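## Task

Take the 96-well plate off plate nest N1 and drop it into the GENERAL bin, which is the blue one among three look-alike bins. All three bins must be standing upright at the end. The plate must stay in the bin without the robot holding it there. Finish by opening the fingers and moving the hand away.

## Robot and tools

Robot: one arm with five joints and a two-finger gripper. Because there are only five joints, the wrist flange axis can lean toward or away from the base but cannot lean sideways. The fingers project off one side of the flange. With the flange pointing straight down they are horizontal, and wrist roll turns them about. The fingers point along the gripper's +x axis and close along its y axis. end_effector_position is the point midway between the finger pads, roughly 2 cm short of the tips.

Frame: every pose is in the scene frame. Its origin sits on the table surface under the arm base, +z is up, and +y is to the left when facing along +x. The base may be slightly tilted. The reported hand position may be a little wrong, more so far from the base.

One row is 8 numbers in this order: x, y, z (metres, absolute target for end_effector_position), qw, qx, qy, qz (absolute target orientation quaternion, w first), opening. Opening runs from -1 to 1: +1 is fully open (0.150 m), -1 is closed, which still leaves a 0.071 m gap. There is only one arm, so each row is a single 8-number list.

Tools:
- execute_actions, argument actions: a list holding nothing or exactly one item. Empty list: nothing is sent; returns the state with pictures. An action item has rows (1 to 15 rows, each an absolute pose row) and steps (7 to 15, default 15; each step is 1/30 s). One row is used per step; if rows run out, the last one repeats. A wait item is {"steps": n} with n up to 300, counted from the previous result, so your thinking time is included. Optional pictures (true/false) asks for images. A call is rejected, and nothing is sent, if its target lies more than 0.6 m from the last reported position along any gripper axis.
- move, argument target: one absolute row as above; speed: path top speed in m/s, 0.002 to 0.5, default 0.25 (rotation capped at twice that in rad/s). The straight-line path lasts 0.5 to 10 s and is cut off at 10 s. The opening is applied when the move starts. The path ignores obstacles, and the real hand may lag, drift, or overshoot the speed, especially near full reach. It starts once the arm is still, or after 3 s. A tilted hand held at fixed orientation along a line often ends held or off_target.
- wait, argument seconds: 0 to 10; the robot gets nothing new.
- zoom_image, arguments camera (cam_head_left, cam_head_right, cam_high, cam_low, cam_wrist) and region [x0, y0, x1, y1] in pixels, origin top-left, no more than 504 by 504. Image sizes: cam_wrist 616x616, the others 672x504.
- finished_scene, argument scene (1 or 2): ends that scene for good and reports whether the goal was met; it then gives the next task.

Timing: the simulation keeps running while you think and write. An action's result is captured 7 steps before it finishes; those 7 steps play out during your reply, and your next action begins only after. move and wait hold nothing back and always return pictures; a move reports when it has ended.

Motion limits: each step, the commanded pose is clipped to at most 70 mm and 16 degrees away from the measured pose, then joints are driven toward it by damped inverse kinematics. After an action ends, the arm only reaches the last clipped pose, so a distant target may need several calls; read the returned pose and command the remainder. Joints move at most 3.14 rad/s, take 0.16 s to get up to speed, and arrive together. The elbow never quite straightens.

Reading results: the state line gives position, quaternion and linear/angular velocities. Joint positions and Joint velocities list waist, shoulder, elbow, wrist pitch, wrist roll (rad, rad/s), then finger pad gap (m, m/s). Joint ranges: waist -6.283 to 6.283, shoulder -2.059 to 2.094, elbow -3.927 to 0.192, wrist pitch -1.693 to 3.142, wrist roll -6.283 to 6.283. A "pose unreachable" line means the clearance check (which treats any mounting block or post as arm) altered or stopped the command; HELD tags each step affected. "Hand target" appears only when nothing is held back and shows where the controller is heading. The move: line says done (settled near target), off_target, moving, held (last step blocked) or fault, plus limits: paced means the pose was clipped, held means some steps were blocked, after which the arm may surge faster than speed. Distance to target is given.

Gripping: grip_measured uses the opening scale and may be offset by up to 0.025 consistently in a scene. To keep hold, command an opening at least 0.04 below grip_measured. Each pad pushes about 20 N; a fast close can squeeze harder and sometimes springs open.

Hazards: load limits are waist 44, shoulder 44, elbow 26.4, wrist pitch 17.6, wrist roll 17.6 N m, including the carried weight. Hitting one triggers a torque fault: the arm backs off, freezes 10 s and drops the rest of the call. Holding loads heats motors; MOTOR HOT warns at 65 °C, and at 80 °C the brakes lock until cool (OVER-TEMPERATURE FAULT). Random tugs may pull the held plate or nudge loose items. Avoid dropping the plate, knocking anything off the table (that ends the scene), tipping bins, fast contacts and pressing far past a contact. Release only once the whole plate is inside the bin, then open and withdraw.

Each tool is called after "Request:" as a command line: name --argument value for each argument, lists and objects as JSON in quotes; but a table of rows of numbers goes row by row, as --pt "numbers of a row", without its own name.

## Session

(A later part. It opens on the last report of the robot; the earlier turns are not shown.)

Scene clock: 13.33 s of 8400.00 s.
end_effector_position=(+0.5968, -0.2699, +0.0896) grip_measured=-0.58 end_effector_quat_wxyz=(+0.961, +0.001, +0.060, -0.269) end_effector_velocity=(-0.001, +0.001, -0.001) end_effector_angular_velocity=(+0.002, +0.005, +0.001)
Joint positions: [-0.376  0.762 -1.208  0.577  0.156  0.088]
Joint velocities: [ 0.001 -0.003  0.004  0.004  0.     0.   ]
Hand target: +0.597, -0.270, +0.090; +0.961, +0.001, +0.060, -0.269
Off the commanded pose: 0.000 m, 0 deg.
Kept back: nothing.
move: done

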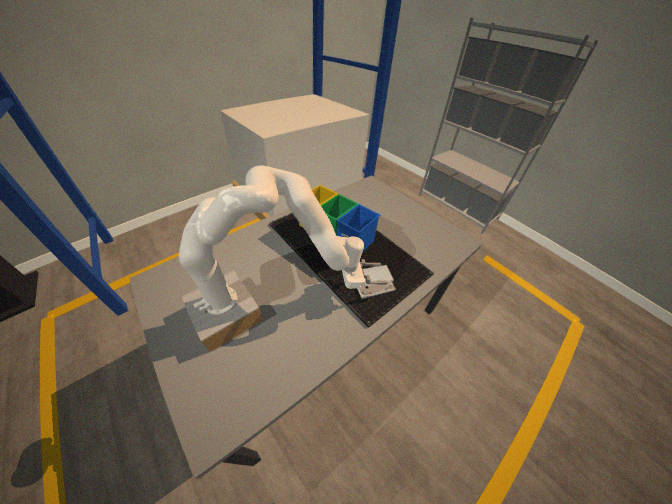

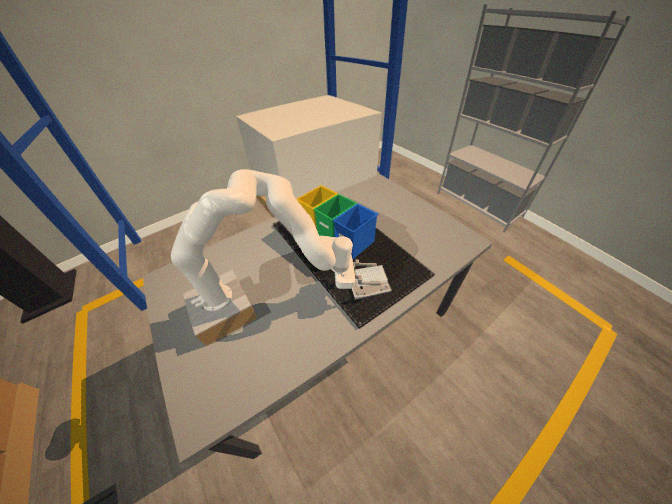

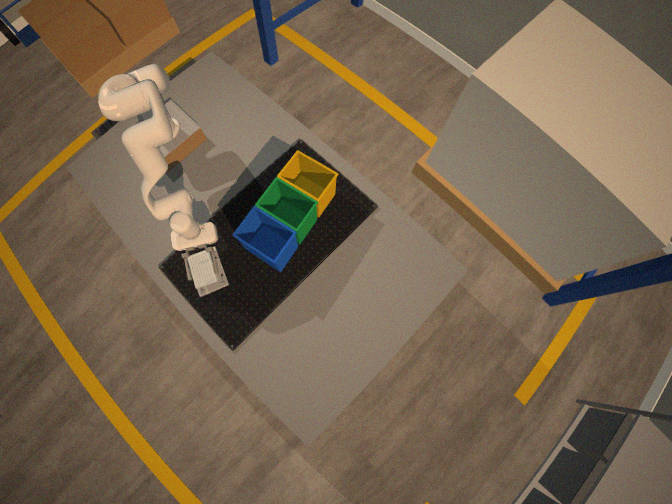

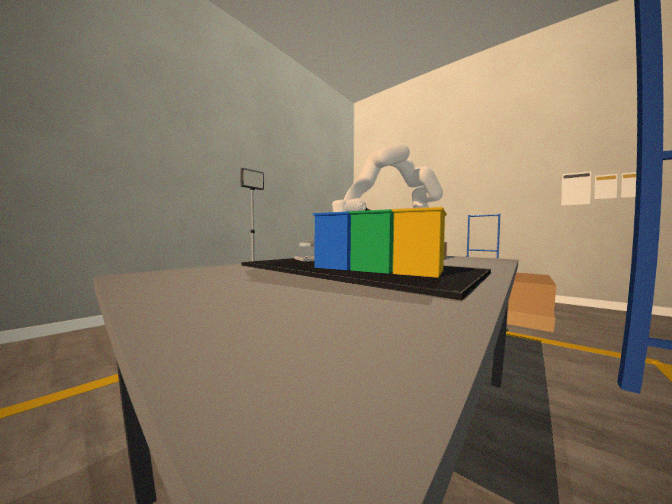

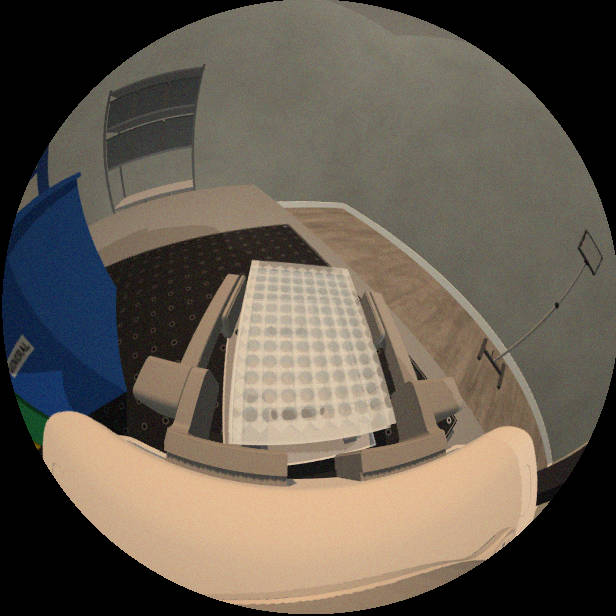

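Request:
move --target '[0.55,-0.22,0.30,0.961,0.0,0.06,-0.269,-0.8]' --speed 0.15

Request:
move --target '[0.60,-0.10,0.30,0.5,0,0,0.866,-0.8]' --speed 0.2

Request:
move --target '[0.52,-0.06,0.30,0.06,0,0,0.998,-0.8]' --speed 0.2

Scene clock: 16.27 s of 8400.00 s.
end_effector_position=(+0.5498, -0.2201, +0.2996) grip_measured=-0.80 end_effector_quat_wxyz=(+0.961, -0.003, +0.061, -0.269) end_effector_velocity=(+0.001, -0.000, +0.005) end_effector_angular_velocity=(-0.003, -0.008, +0.000)
Joint positions: [-0.319  0.119 -0.957  0.968  0.213  0.079]
Joint velocities: [ 0.    -0.006 -0.004  0.002  0.     0.   ]
Hand target: +0.550, -0.220, +0.300; +0.961, -0.003, +0.060, -0.269
Off the commanded pose: 0.000 m, 0 deg.
Kept back: nothing.
move: done

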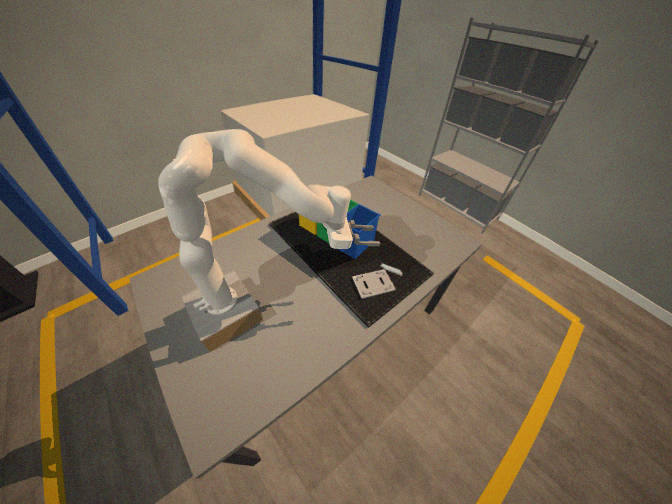

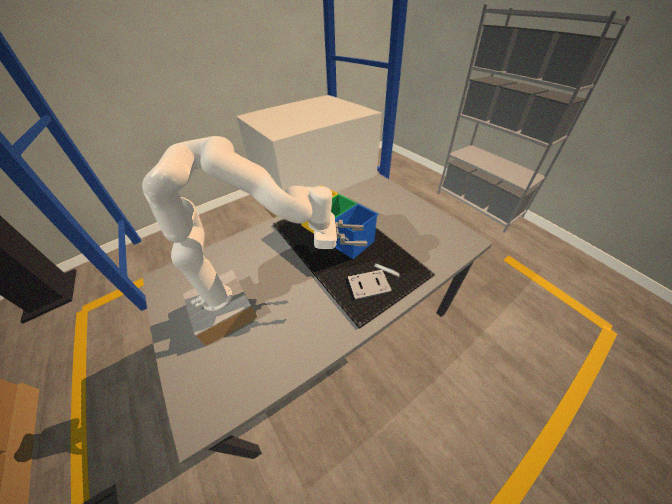

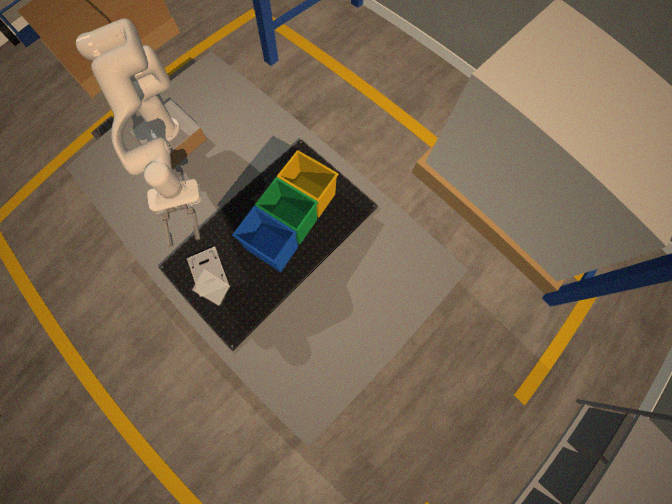

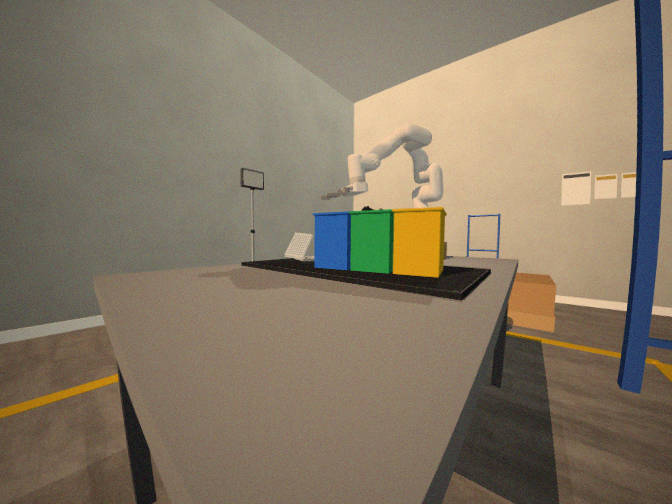

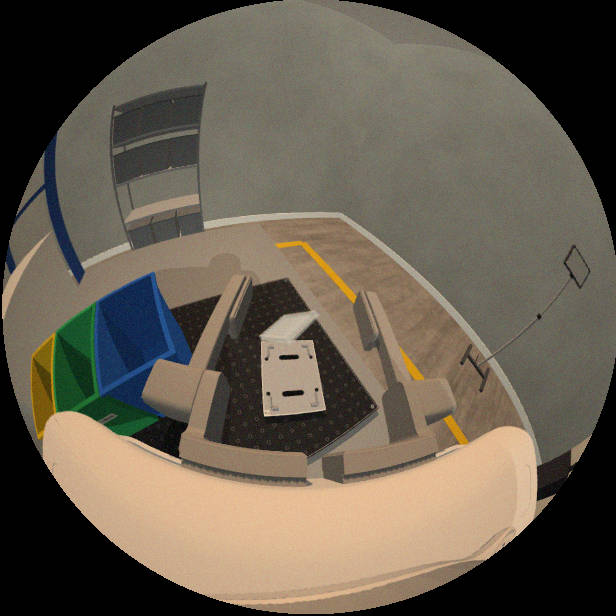

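Scene clock: 23.33 s of 8400.00 s.
end_effector_position=(+0.5980, -0.1000, +0.2995) grip_measured=-0.80 end_effector_quat_wxyz=(+0.503, -0.005, +0.005, +0.864) end_effector_velocity=(+0.001, +0.001, +0.001) end_effector_angular_velocity=(+0.003, +0.008, +0.014)
Joint positions: [-0.319  1.226 -2.667  1.442 -2.42   0.079]
Joint velocities: [ 0.004  0.18  -0.328  0.156 -0.009 -0.   ]
Hand target: +0.598, -0.100, +0.300; +0.502, -0.005, +0.005, +0.865
Off the commanded pose: 0.002 m, 1 deg.
elbow stopped short: the move would have taken joint 3 (elbow) straighter than the controller allows; a more bent joint 3 avoids this.
Kept back: nothing.
move: done

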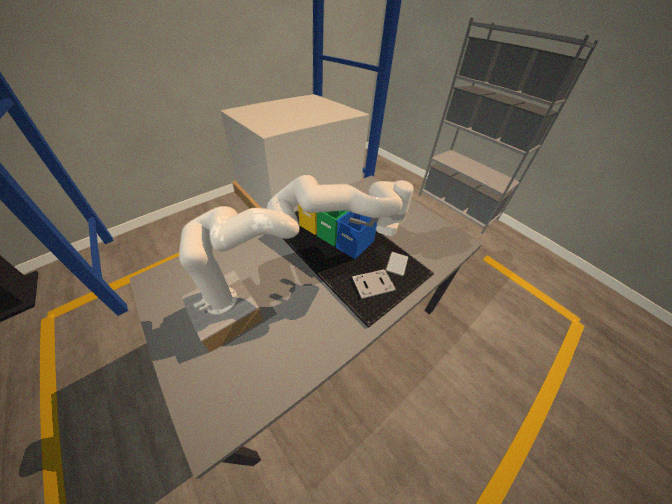

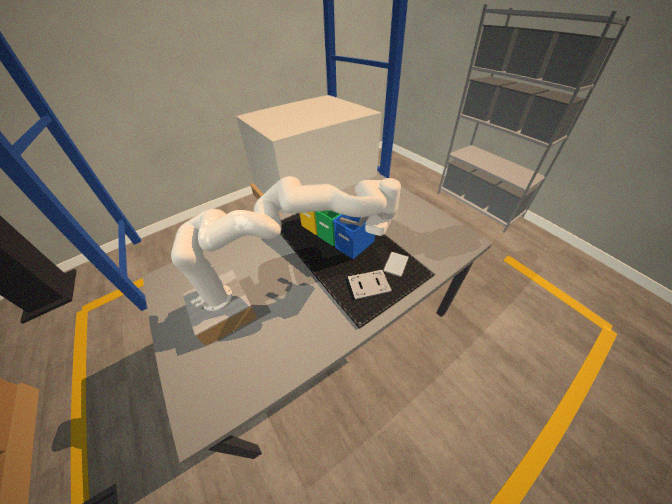

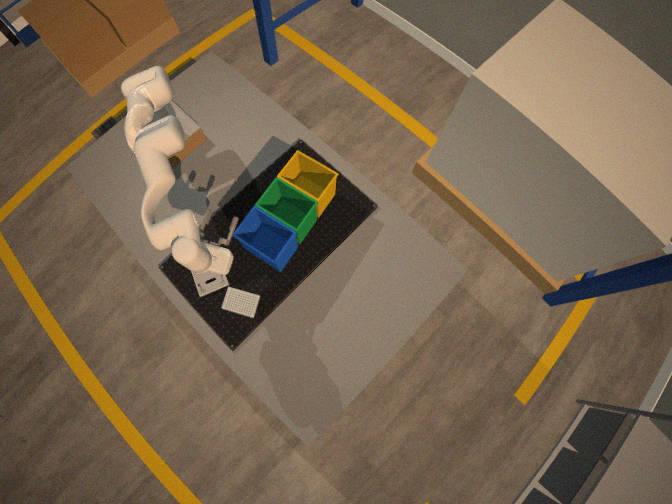

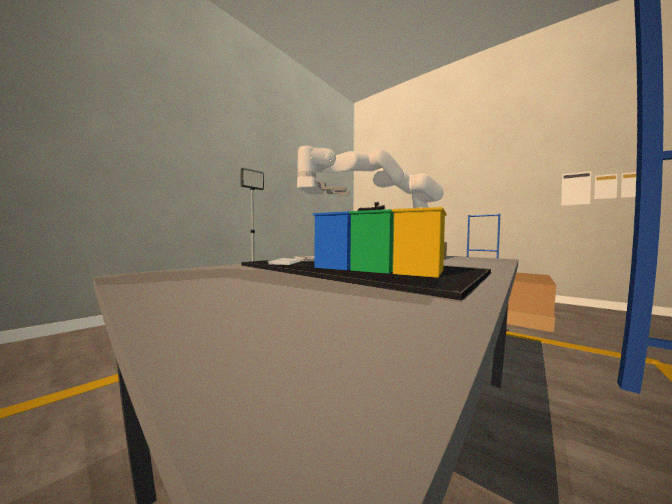

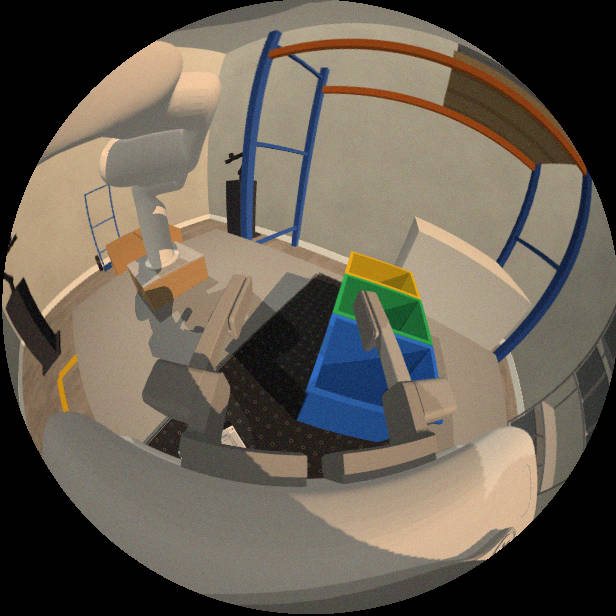

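Scene clock: 26.10 s of 8400.00 s.
end_effector_position=(+0.5204, -0.0605, +0.3000) grip_measured=-0.80 end_effector_quat_wxyz=(+0.060, +0.001, +0.007, +0.998) end_effector_velocity=(-0.001, -0.001, -0.001) end_effector_angular_velocity=(-0.000, -0.001, +0.003)
Joint positions: [-0.108  0.878 -2.051  1.18  -3.142  0.079]
Joint velocities: [-0.    -0.004  0.009 -0.006 -0.004  0.   ]
Hand target: +0.520, -0.060, +0.300; +0.060, +0.000, +0.007, +0.998
Off the commanded pose: 0.001 m, 1 deg.
Kept back: nothing.
move: done

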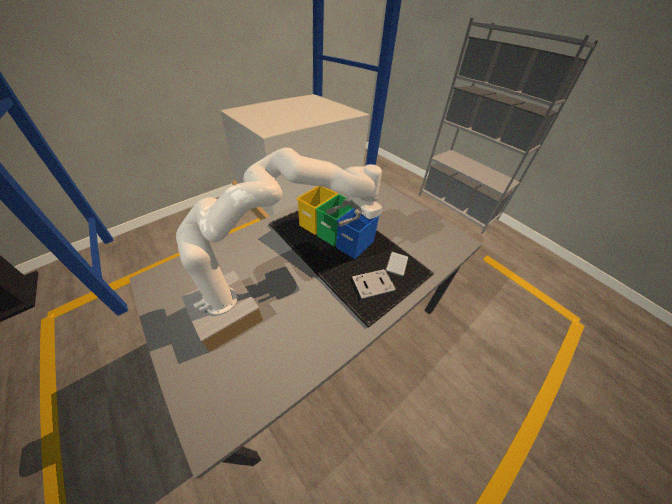

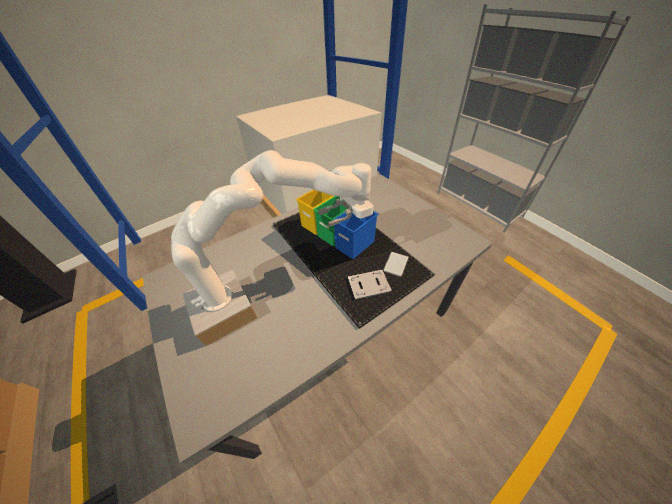

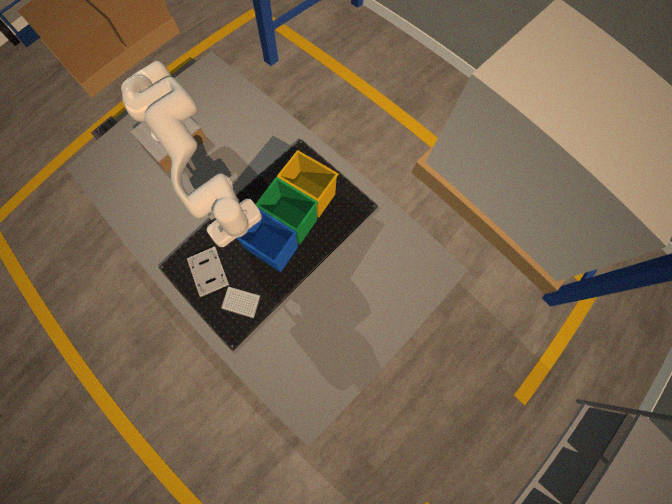

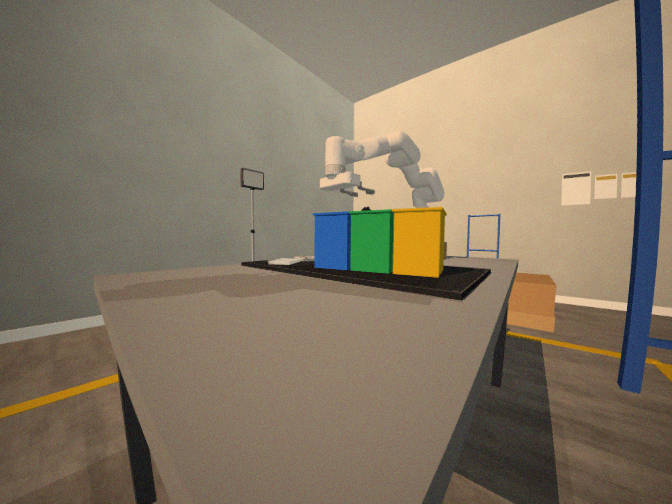

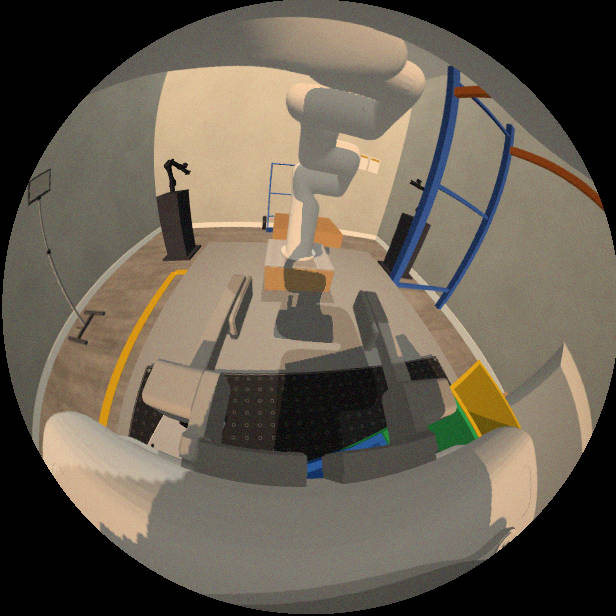

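Request:
move --target '[0.62,-0.15,0.28,0.87,0,0,-0.49,1]' --speed 0.3

Request:
move --target '[0.72,-0.22,0.20,0.87,0,0,-0.49,1]' --speed 0.2

Scene clock: 31.37 s of 8400.00 s.
end_effector_position=(+0.6208, -0.1493, +0.2801) grip_measured=+1.00 end_effector_quat_wxyz=(+0.871, -0.007, -0.003, -0.491) end_effector_velocity=(+0.000, -0.001, -0.000) end_effector_angular_velocity=(+0.000, +0.001, +0.007)
Joint positions: [-0.033  0.43  -1.248  0.824 -5.303  0.15 ]
Joint velocities: [-0.002 -0.002  0.003 -0.001 -0.009  0.   ]
Hand target: +0.621, -0.149, +0.280; +0.871, -0.007, -0.003, -0.491
Off the commanded pose: 0.001 m, 1 deg.
Kept back: nothing.
move: done

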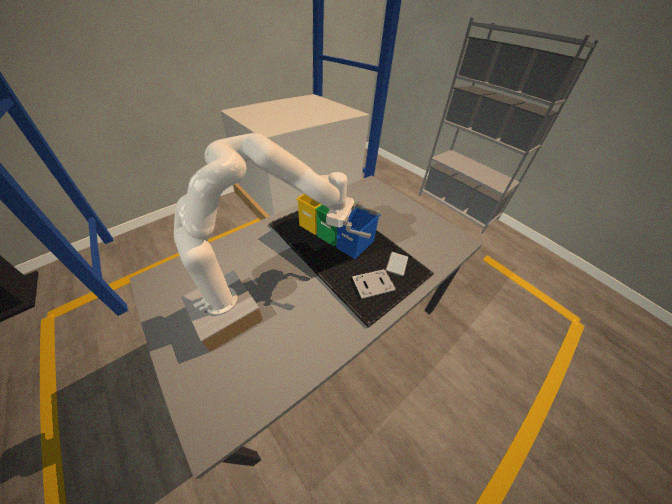

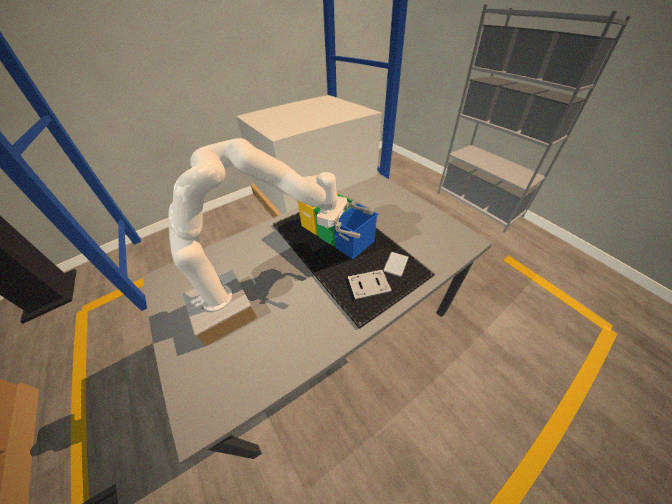

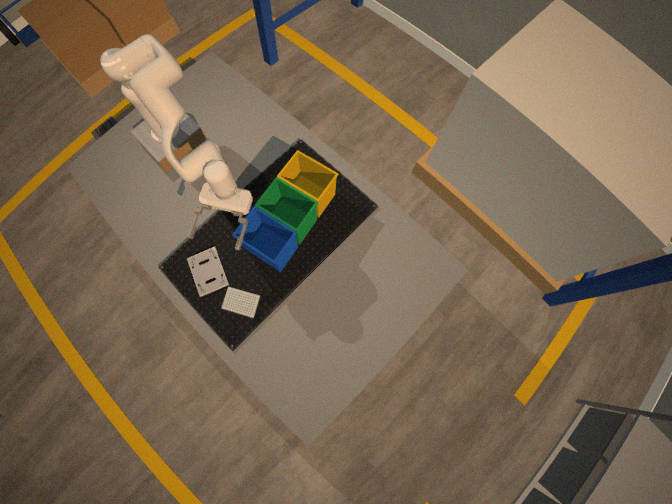

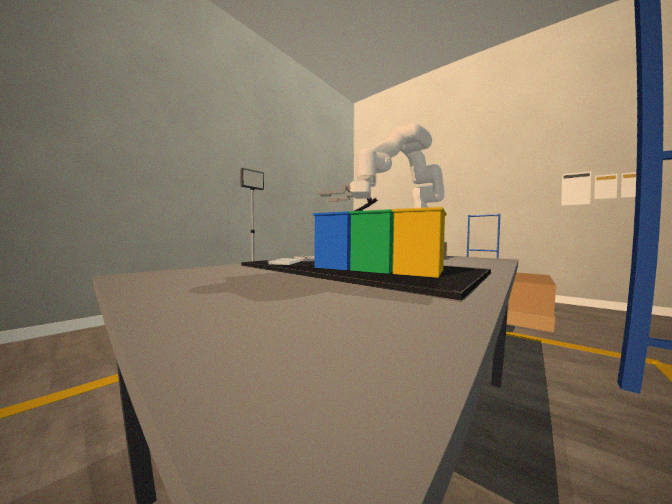

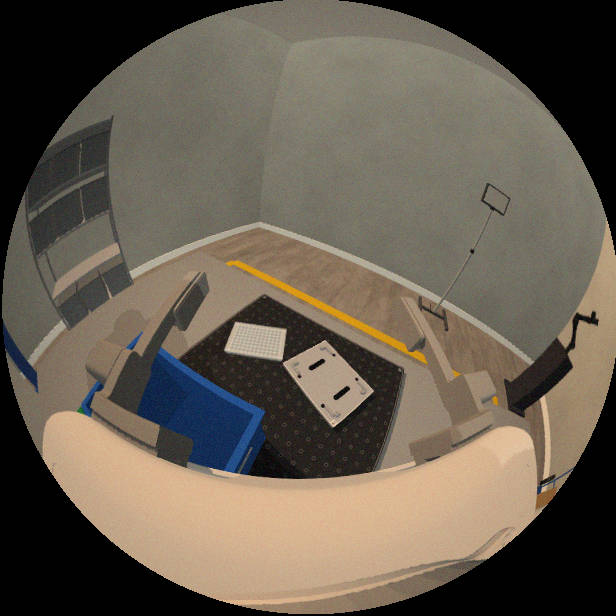

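Scene clock: 32.70 s of 8400.00 s.
end_effector_position=(+0.7199, -0.2197, +0.2002) grip_measured=+1.00 end_effector_quat_wxyz=(+0.871, -0.006, -0.003, -0.491) end_effector_velocity=(-0.000, -0.002, -0.004) end_effector_angular_velocity=(+0.001, +0.007, -0.003)
Joint positions: [-0.132  0.92  -1.82   0.907 -5.403  0.15 ]
Joint velocities: [-0.002  0.01  -0.011  0.008  0.001  0.   ]
Hand target: +0.720, -0.220, +0.200; +0.871, -0.007, -0.003, -0.491
Off the commanded pose: 0.000 m, 1 deg.
Kept back: nothing.
move: done

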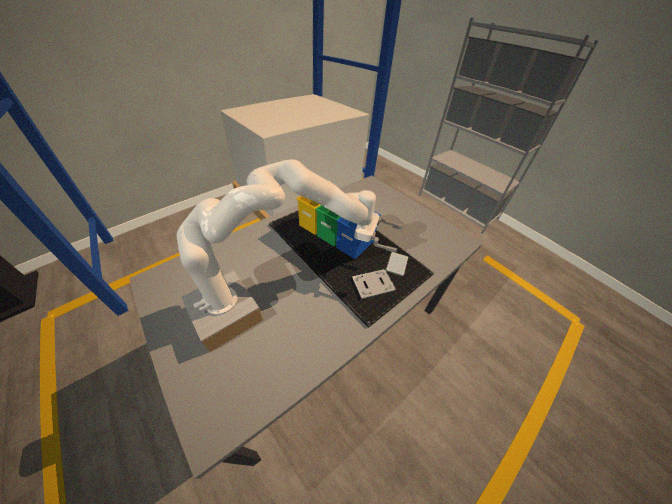

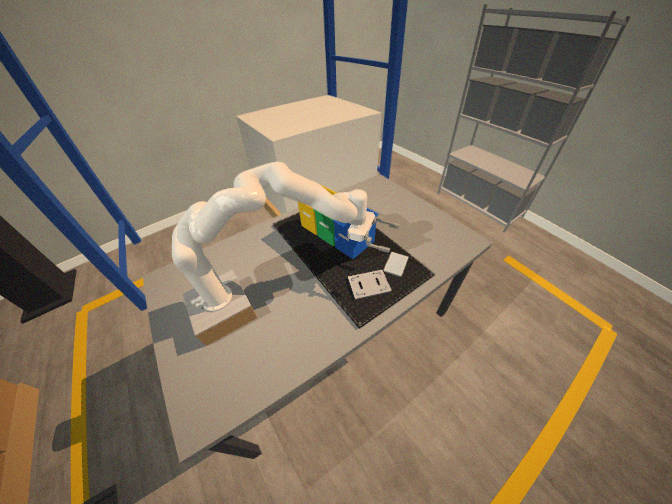

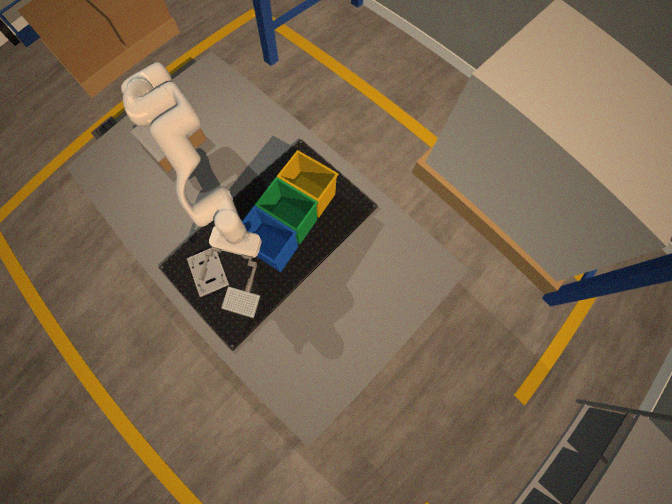

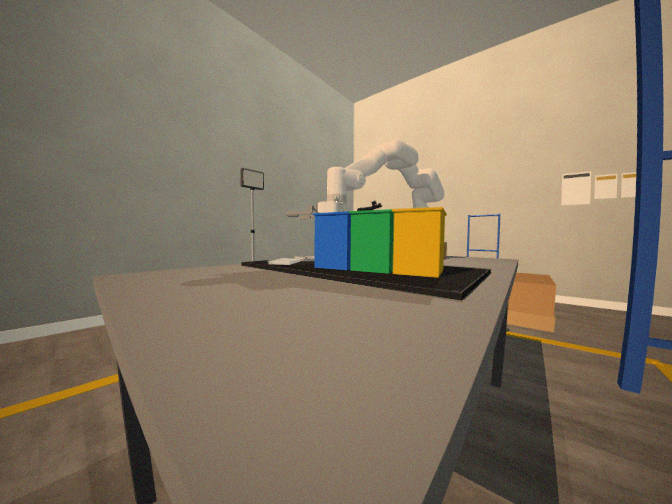

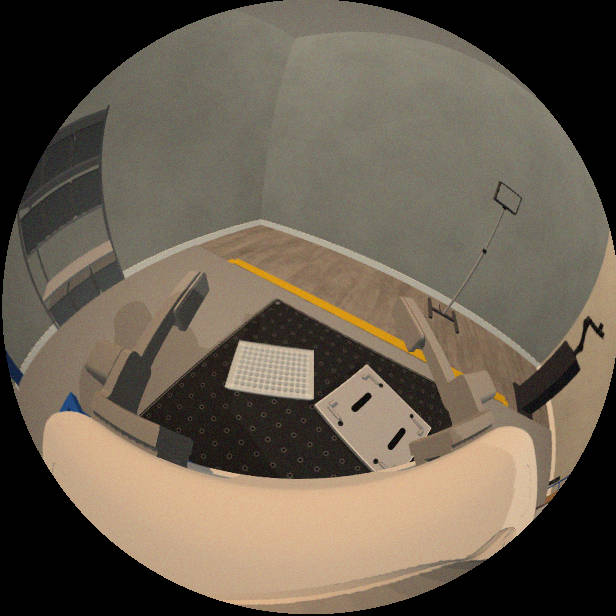

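Request:
move --target '[0.74,-0.27,0.12,0.926,0.06,0.337,-0.163,1]' --speed 0.15

Scene clock: 37.60 s of 8400.00 s.
end_effector_position=(+0.7386, -0.2693, +0.1202) grip_measured=+1.00 end_effector_quat_wxyz=(+0.964, +0.029, +0.199, -0.171) end_effector_velocity=(+0.002, -0.001, +0.003) end_effector_angular_velocity=(-0.002, -0.010, +0.003)
Joint positions: [-0.337  1.408 -2.701  1.708 -6.285  0.15 ]
Joint velocities: [-0.001 -0.001 -0.003 -0.006 -0.004  0.   ]
Hand target: +0.739, -0.269, +0.120; +0.964, +0.029, +0.199, -0.171
Off the commanded pose: 0.002 m, 17 deg; orientation clipped at the last step of the last action.
elbow stopped short: the move would have taken joint 3 (elbow) straighter than the controller allows; a more bent joint 3 avoids this.
joint sent to its limit — the command would take joint 5 (wrist roll) past its lower limit, so that joint was sent only as far as its limit.
Kept back: nothing.
move: off_target; limits=paced

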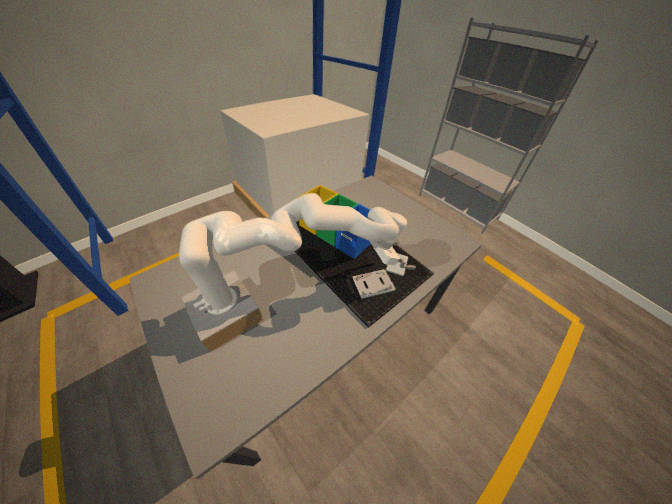

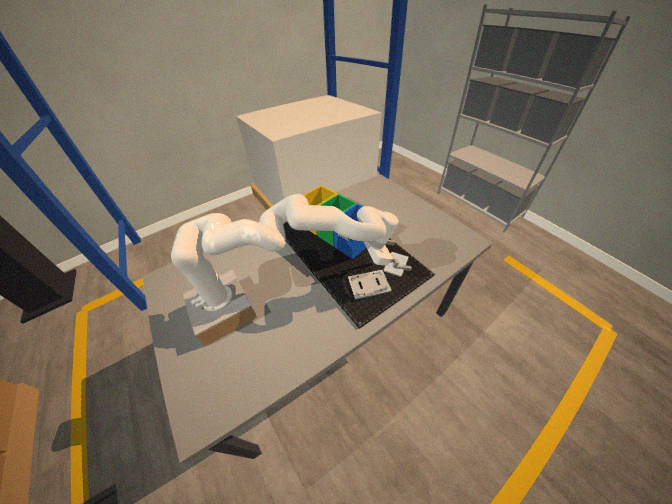

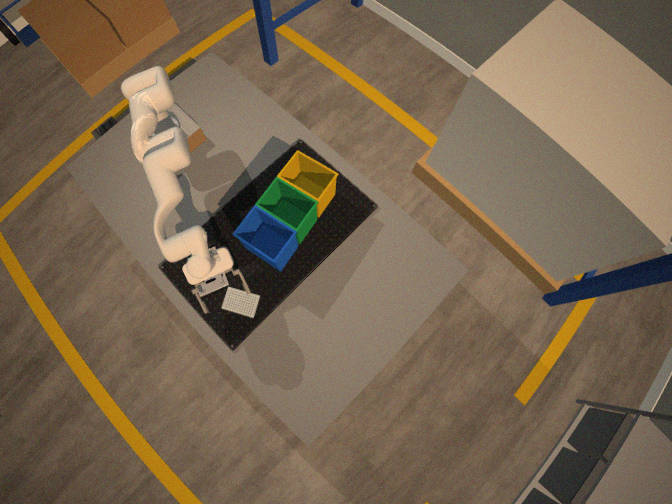

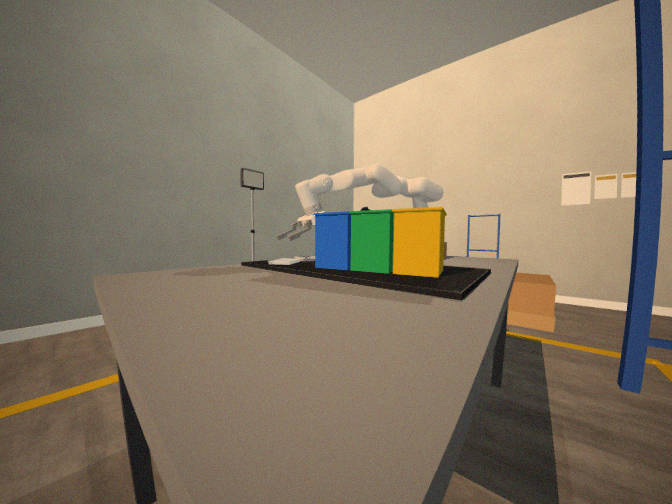

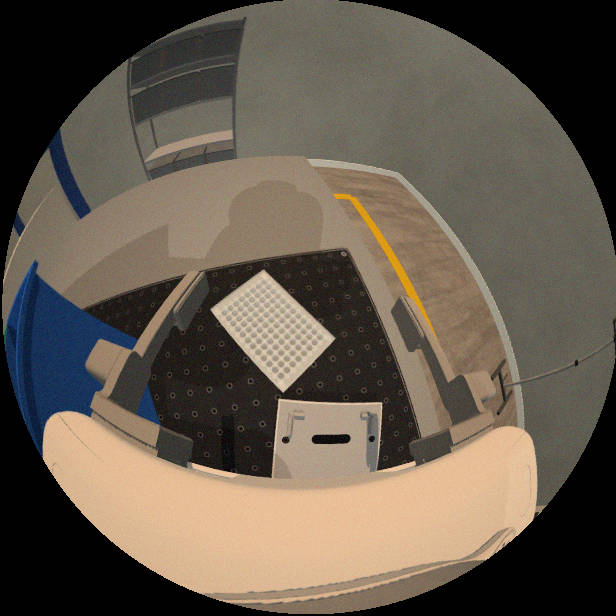

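Request:
move --target '[0.76,-0.27,0.05,0.97,0.03,0.17,-0.171,1]' --speed 0.08

Scene clock: 39.43 s of 8400.00 s.
end_effector_position=(+0.7590, -0.2697, +0.0509) grip_measured=+1.00 end_effector_quat_wxyz=(+0.976, +0.017, +0.134, -0.170) end_effector_velocity=(-0.001, +0.001, -0.005) end_effector_angular_velocity=(+0.001, +0.003, -0.001)
Joint positions: [-0.327  1.552 -2.702  1.43  -6.28   0.15 ]
Joint velocities: [ 0.     0.006  0.003 -0.006  0.001  0.   ]
Hand target: +0.759, -0.270, +0.050; +0.976, +0.017, +0.134, -0.170
Off the commanded pose: 0.001 m, 4 deg.
elbow stopped short: the move would have taken joint 3 (elbow) straighter than the controller allows; a more bent joint 3 avoids this.
Kept back: nothing.
move: off_target

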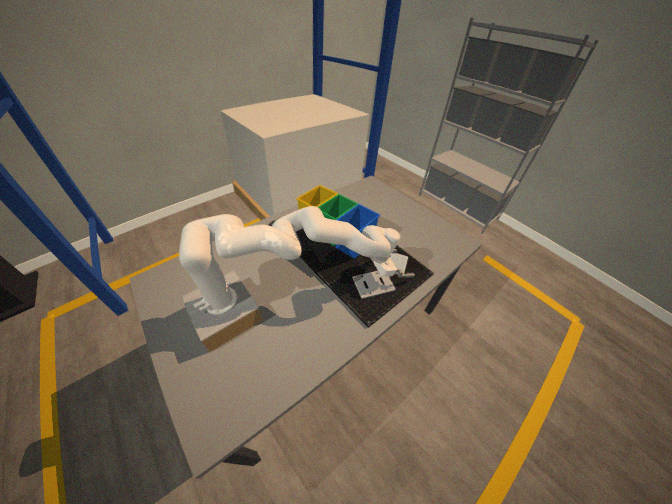

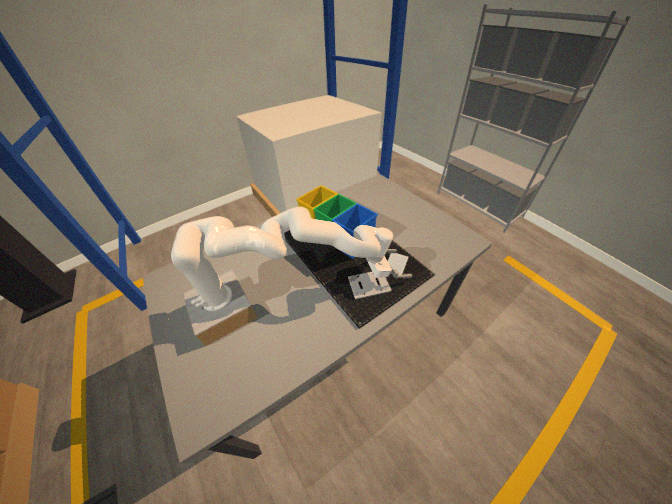

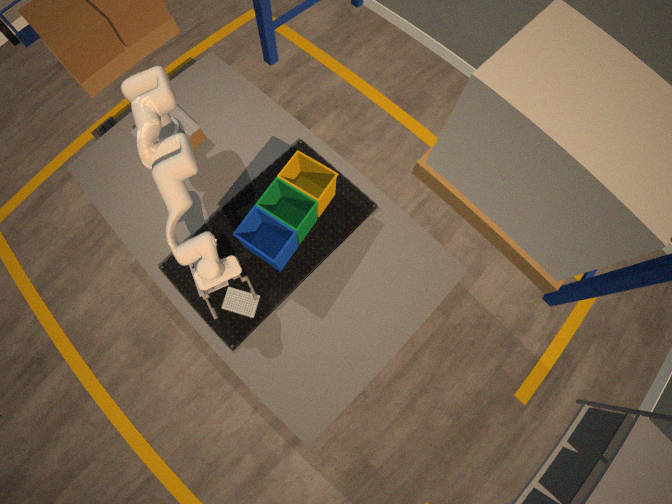

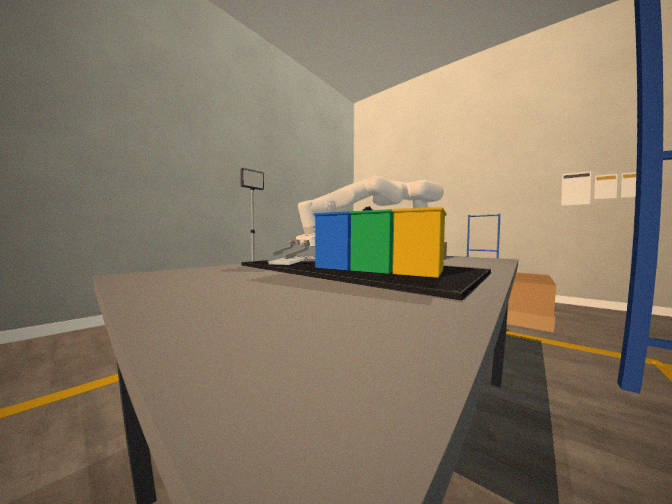

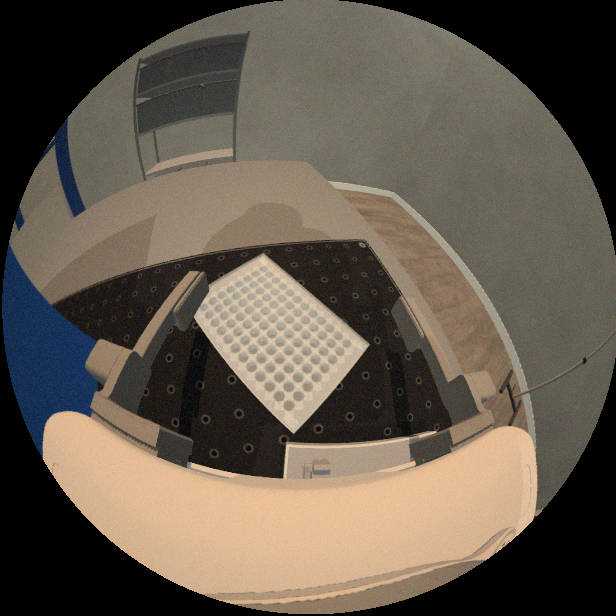

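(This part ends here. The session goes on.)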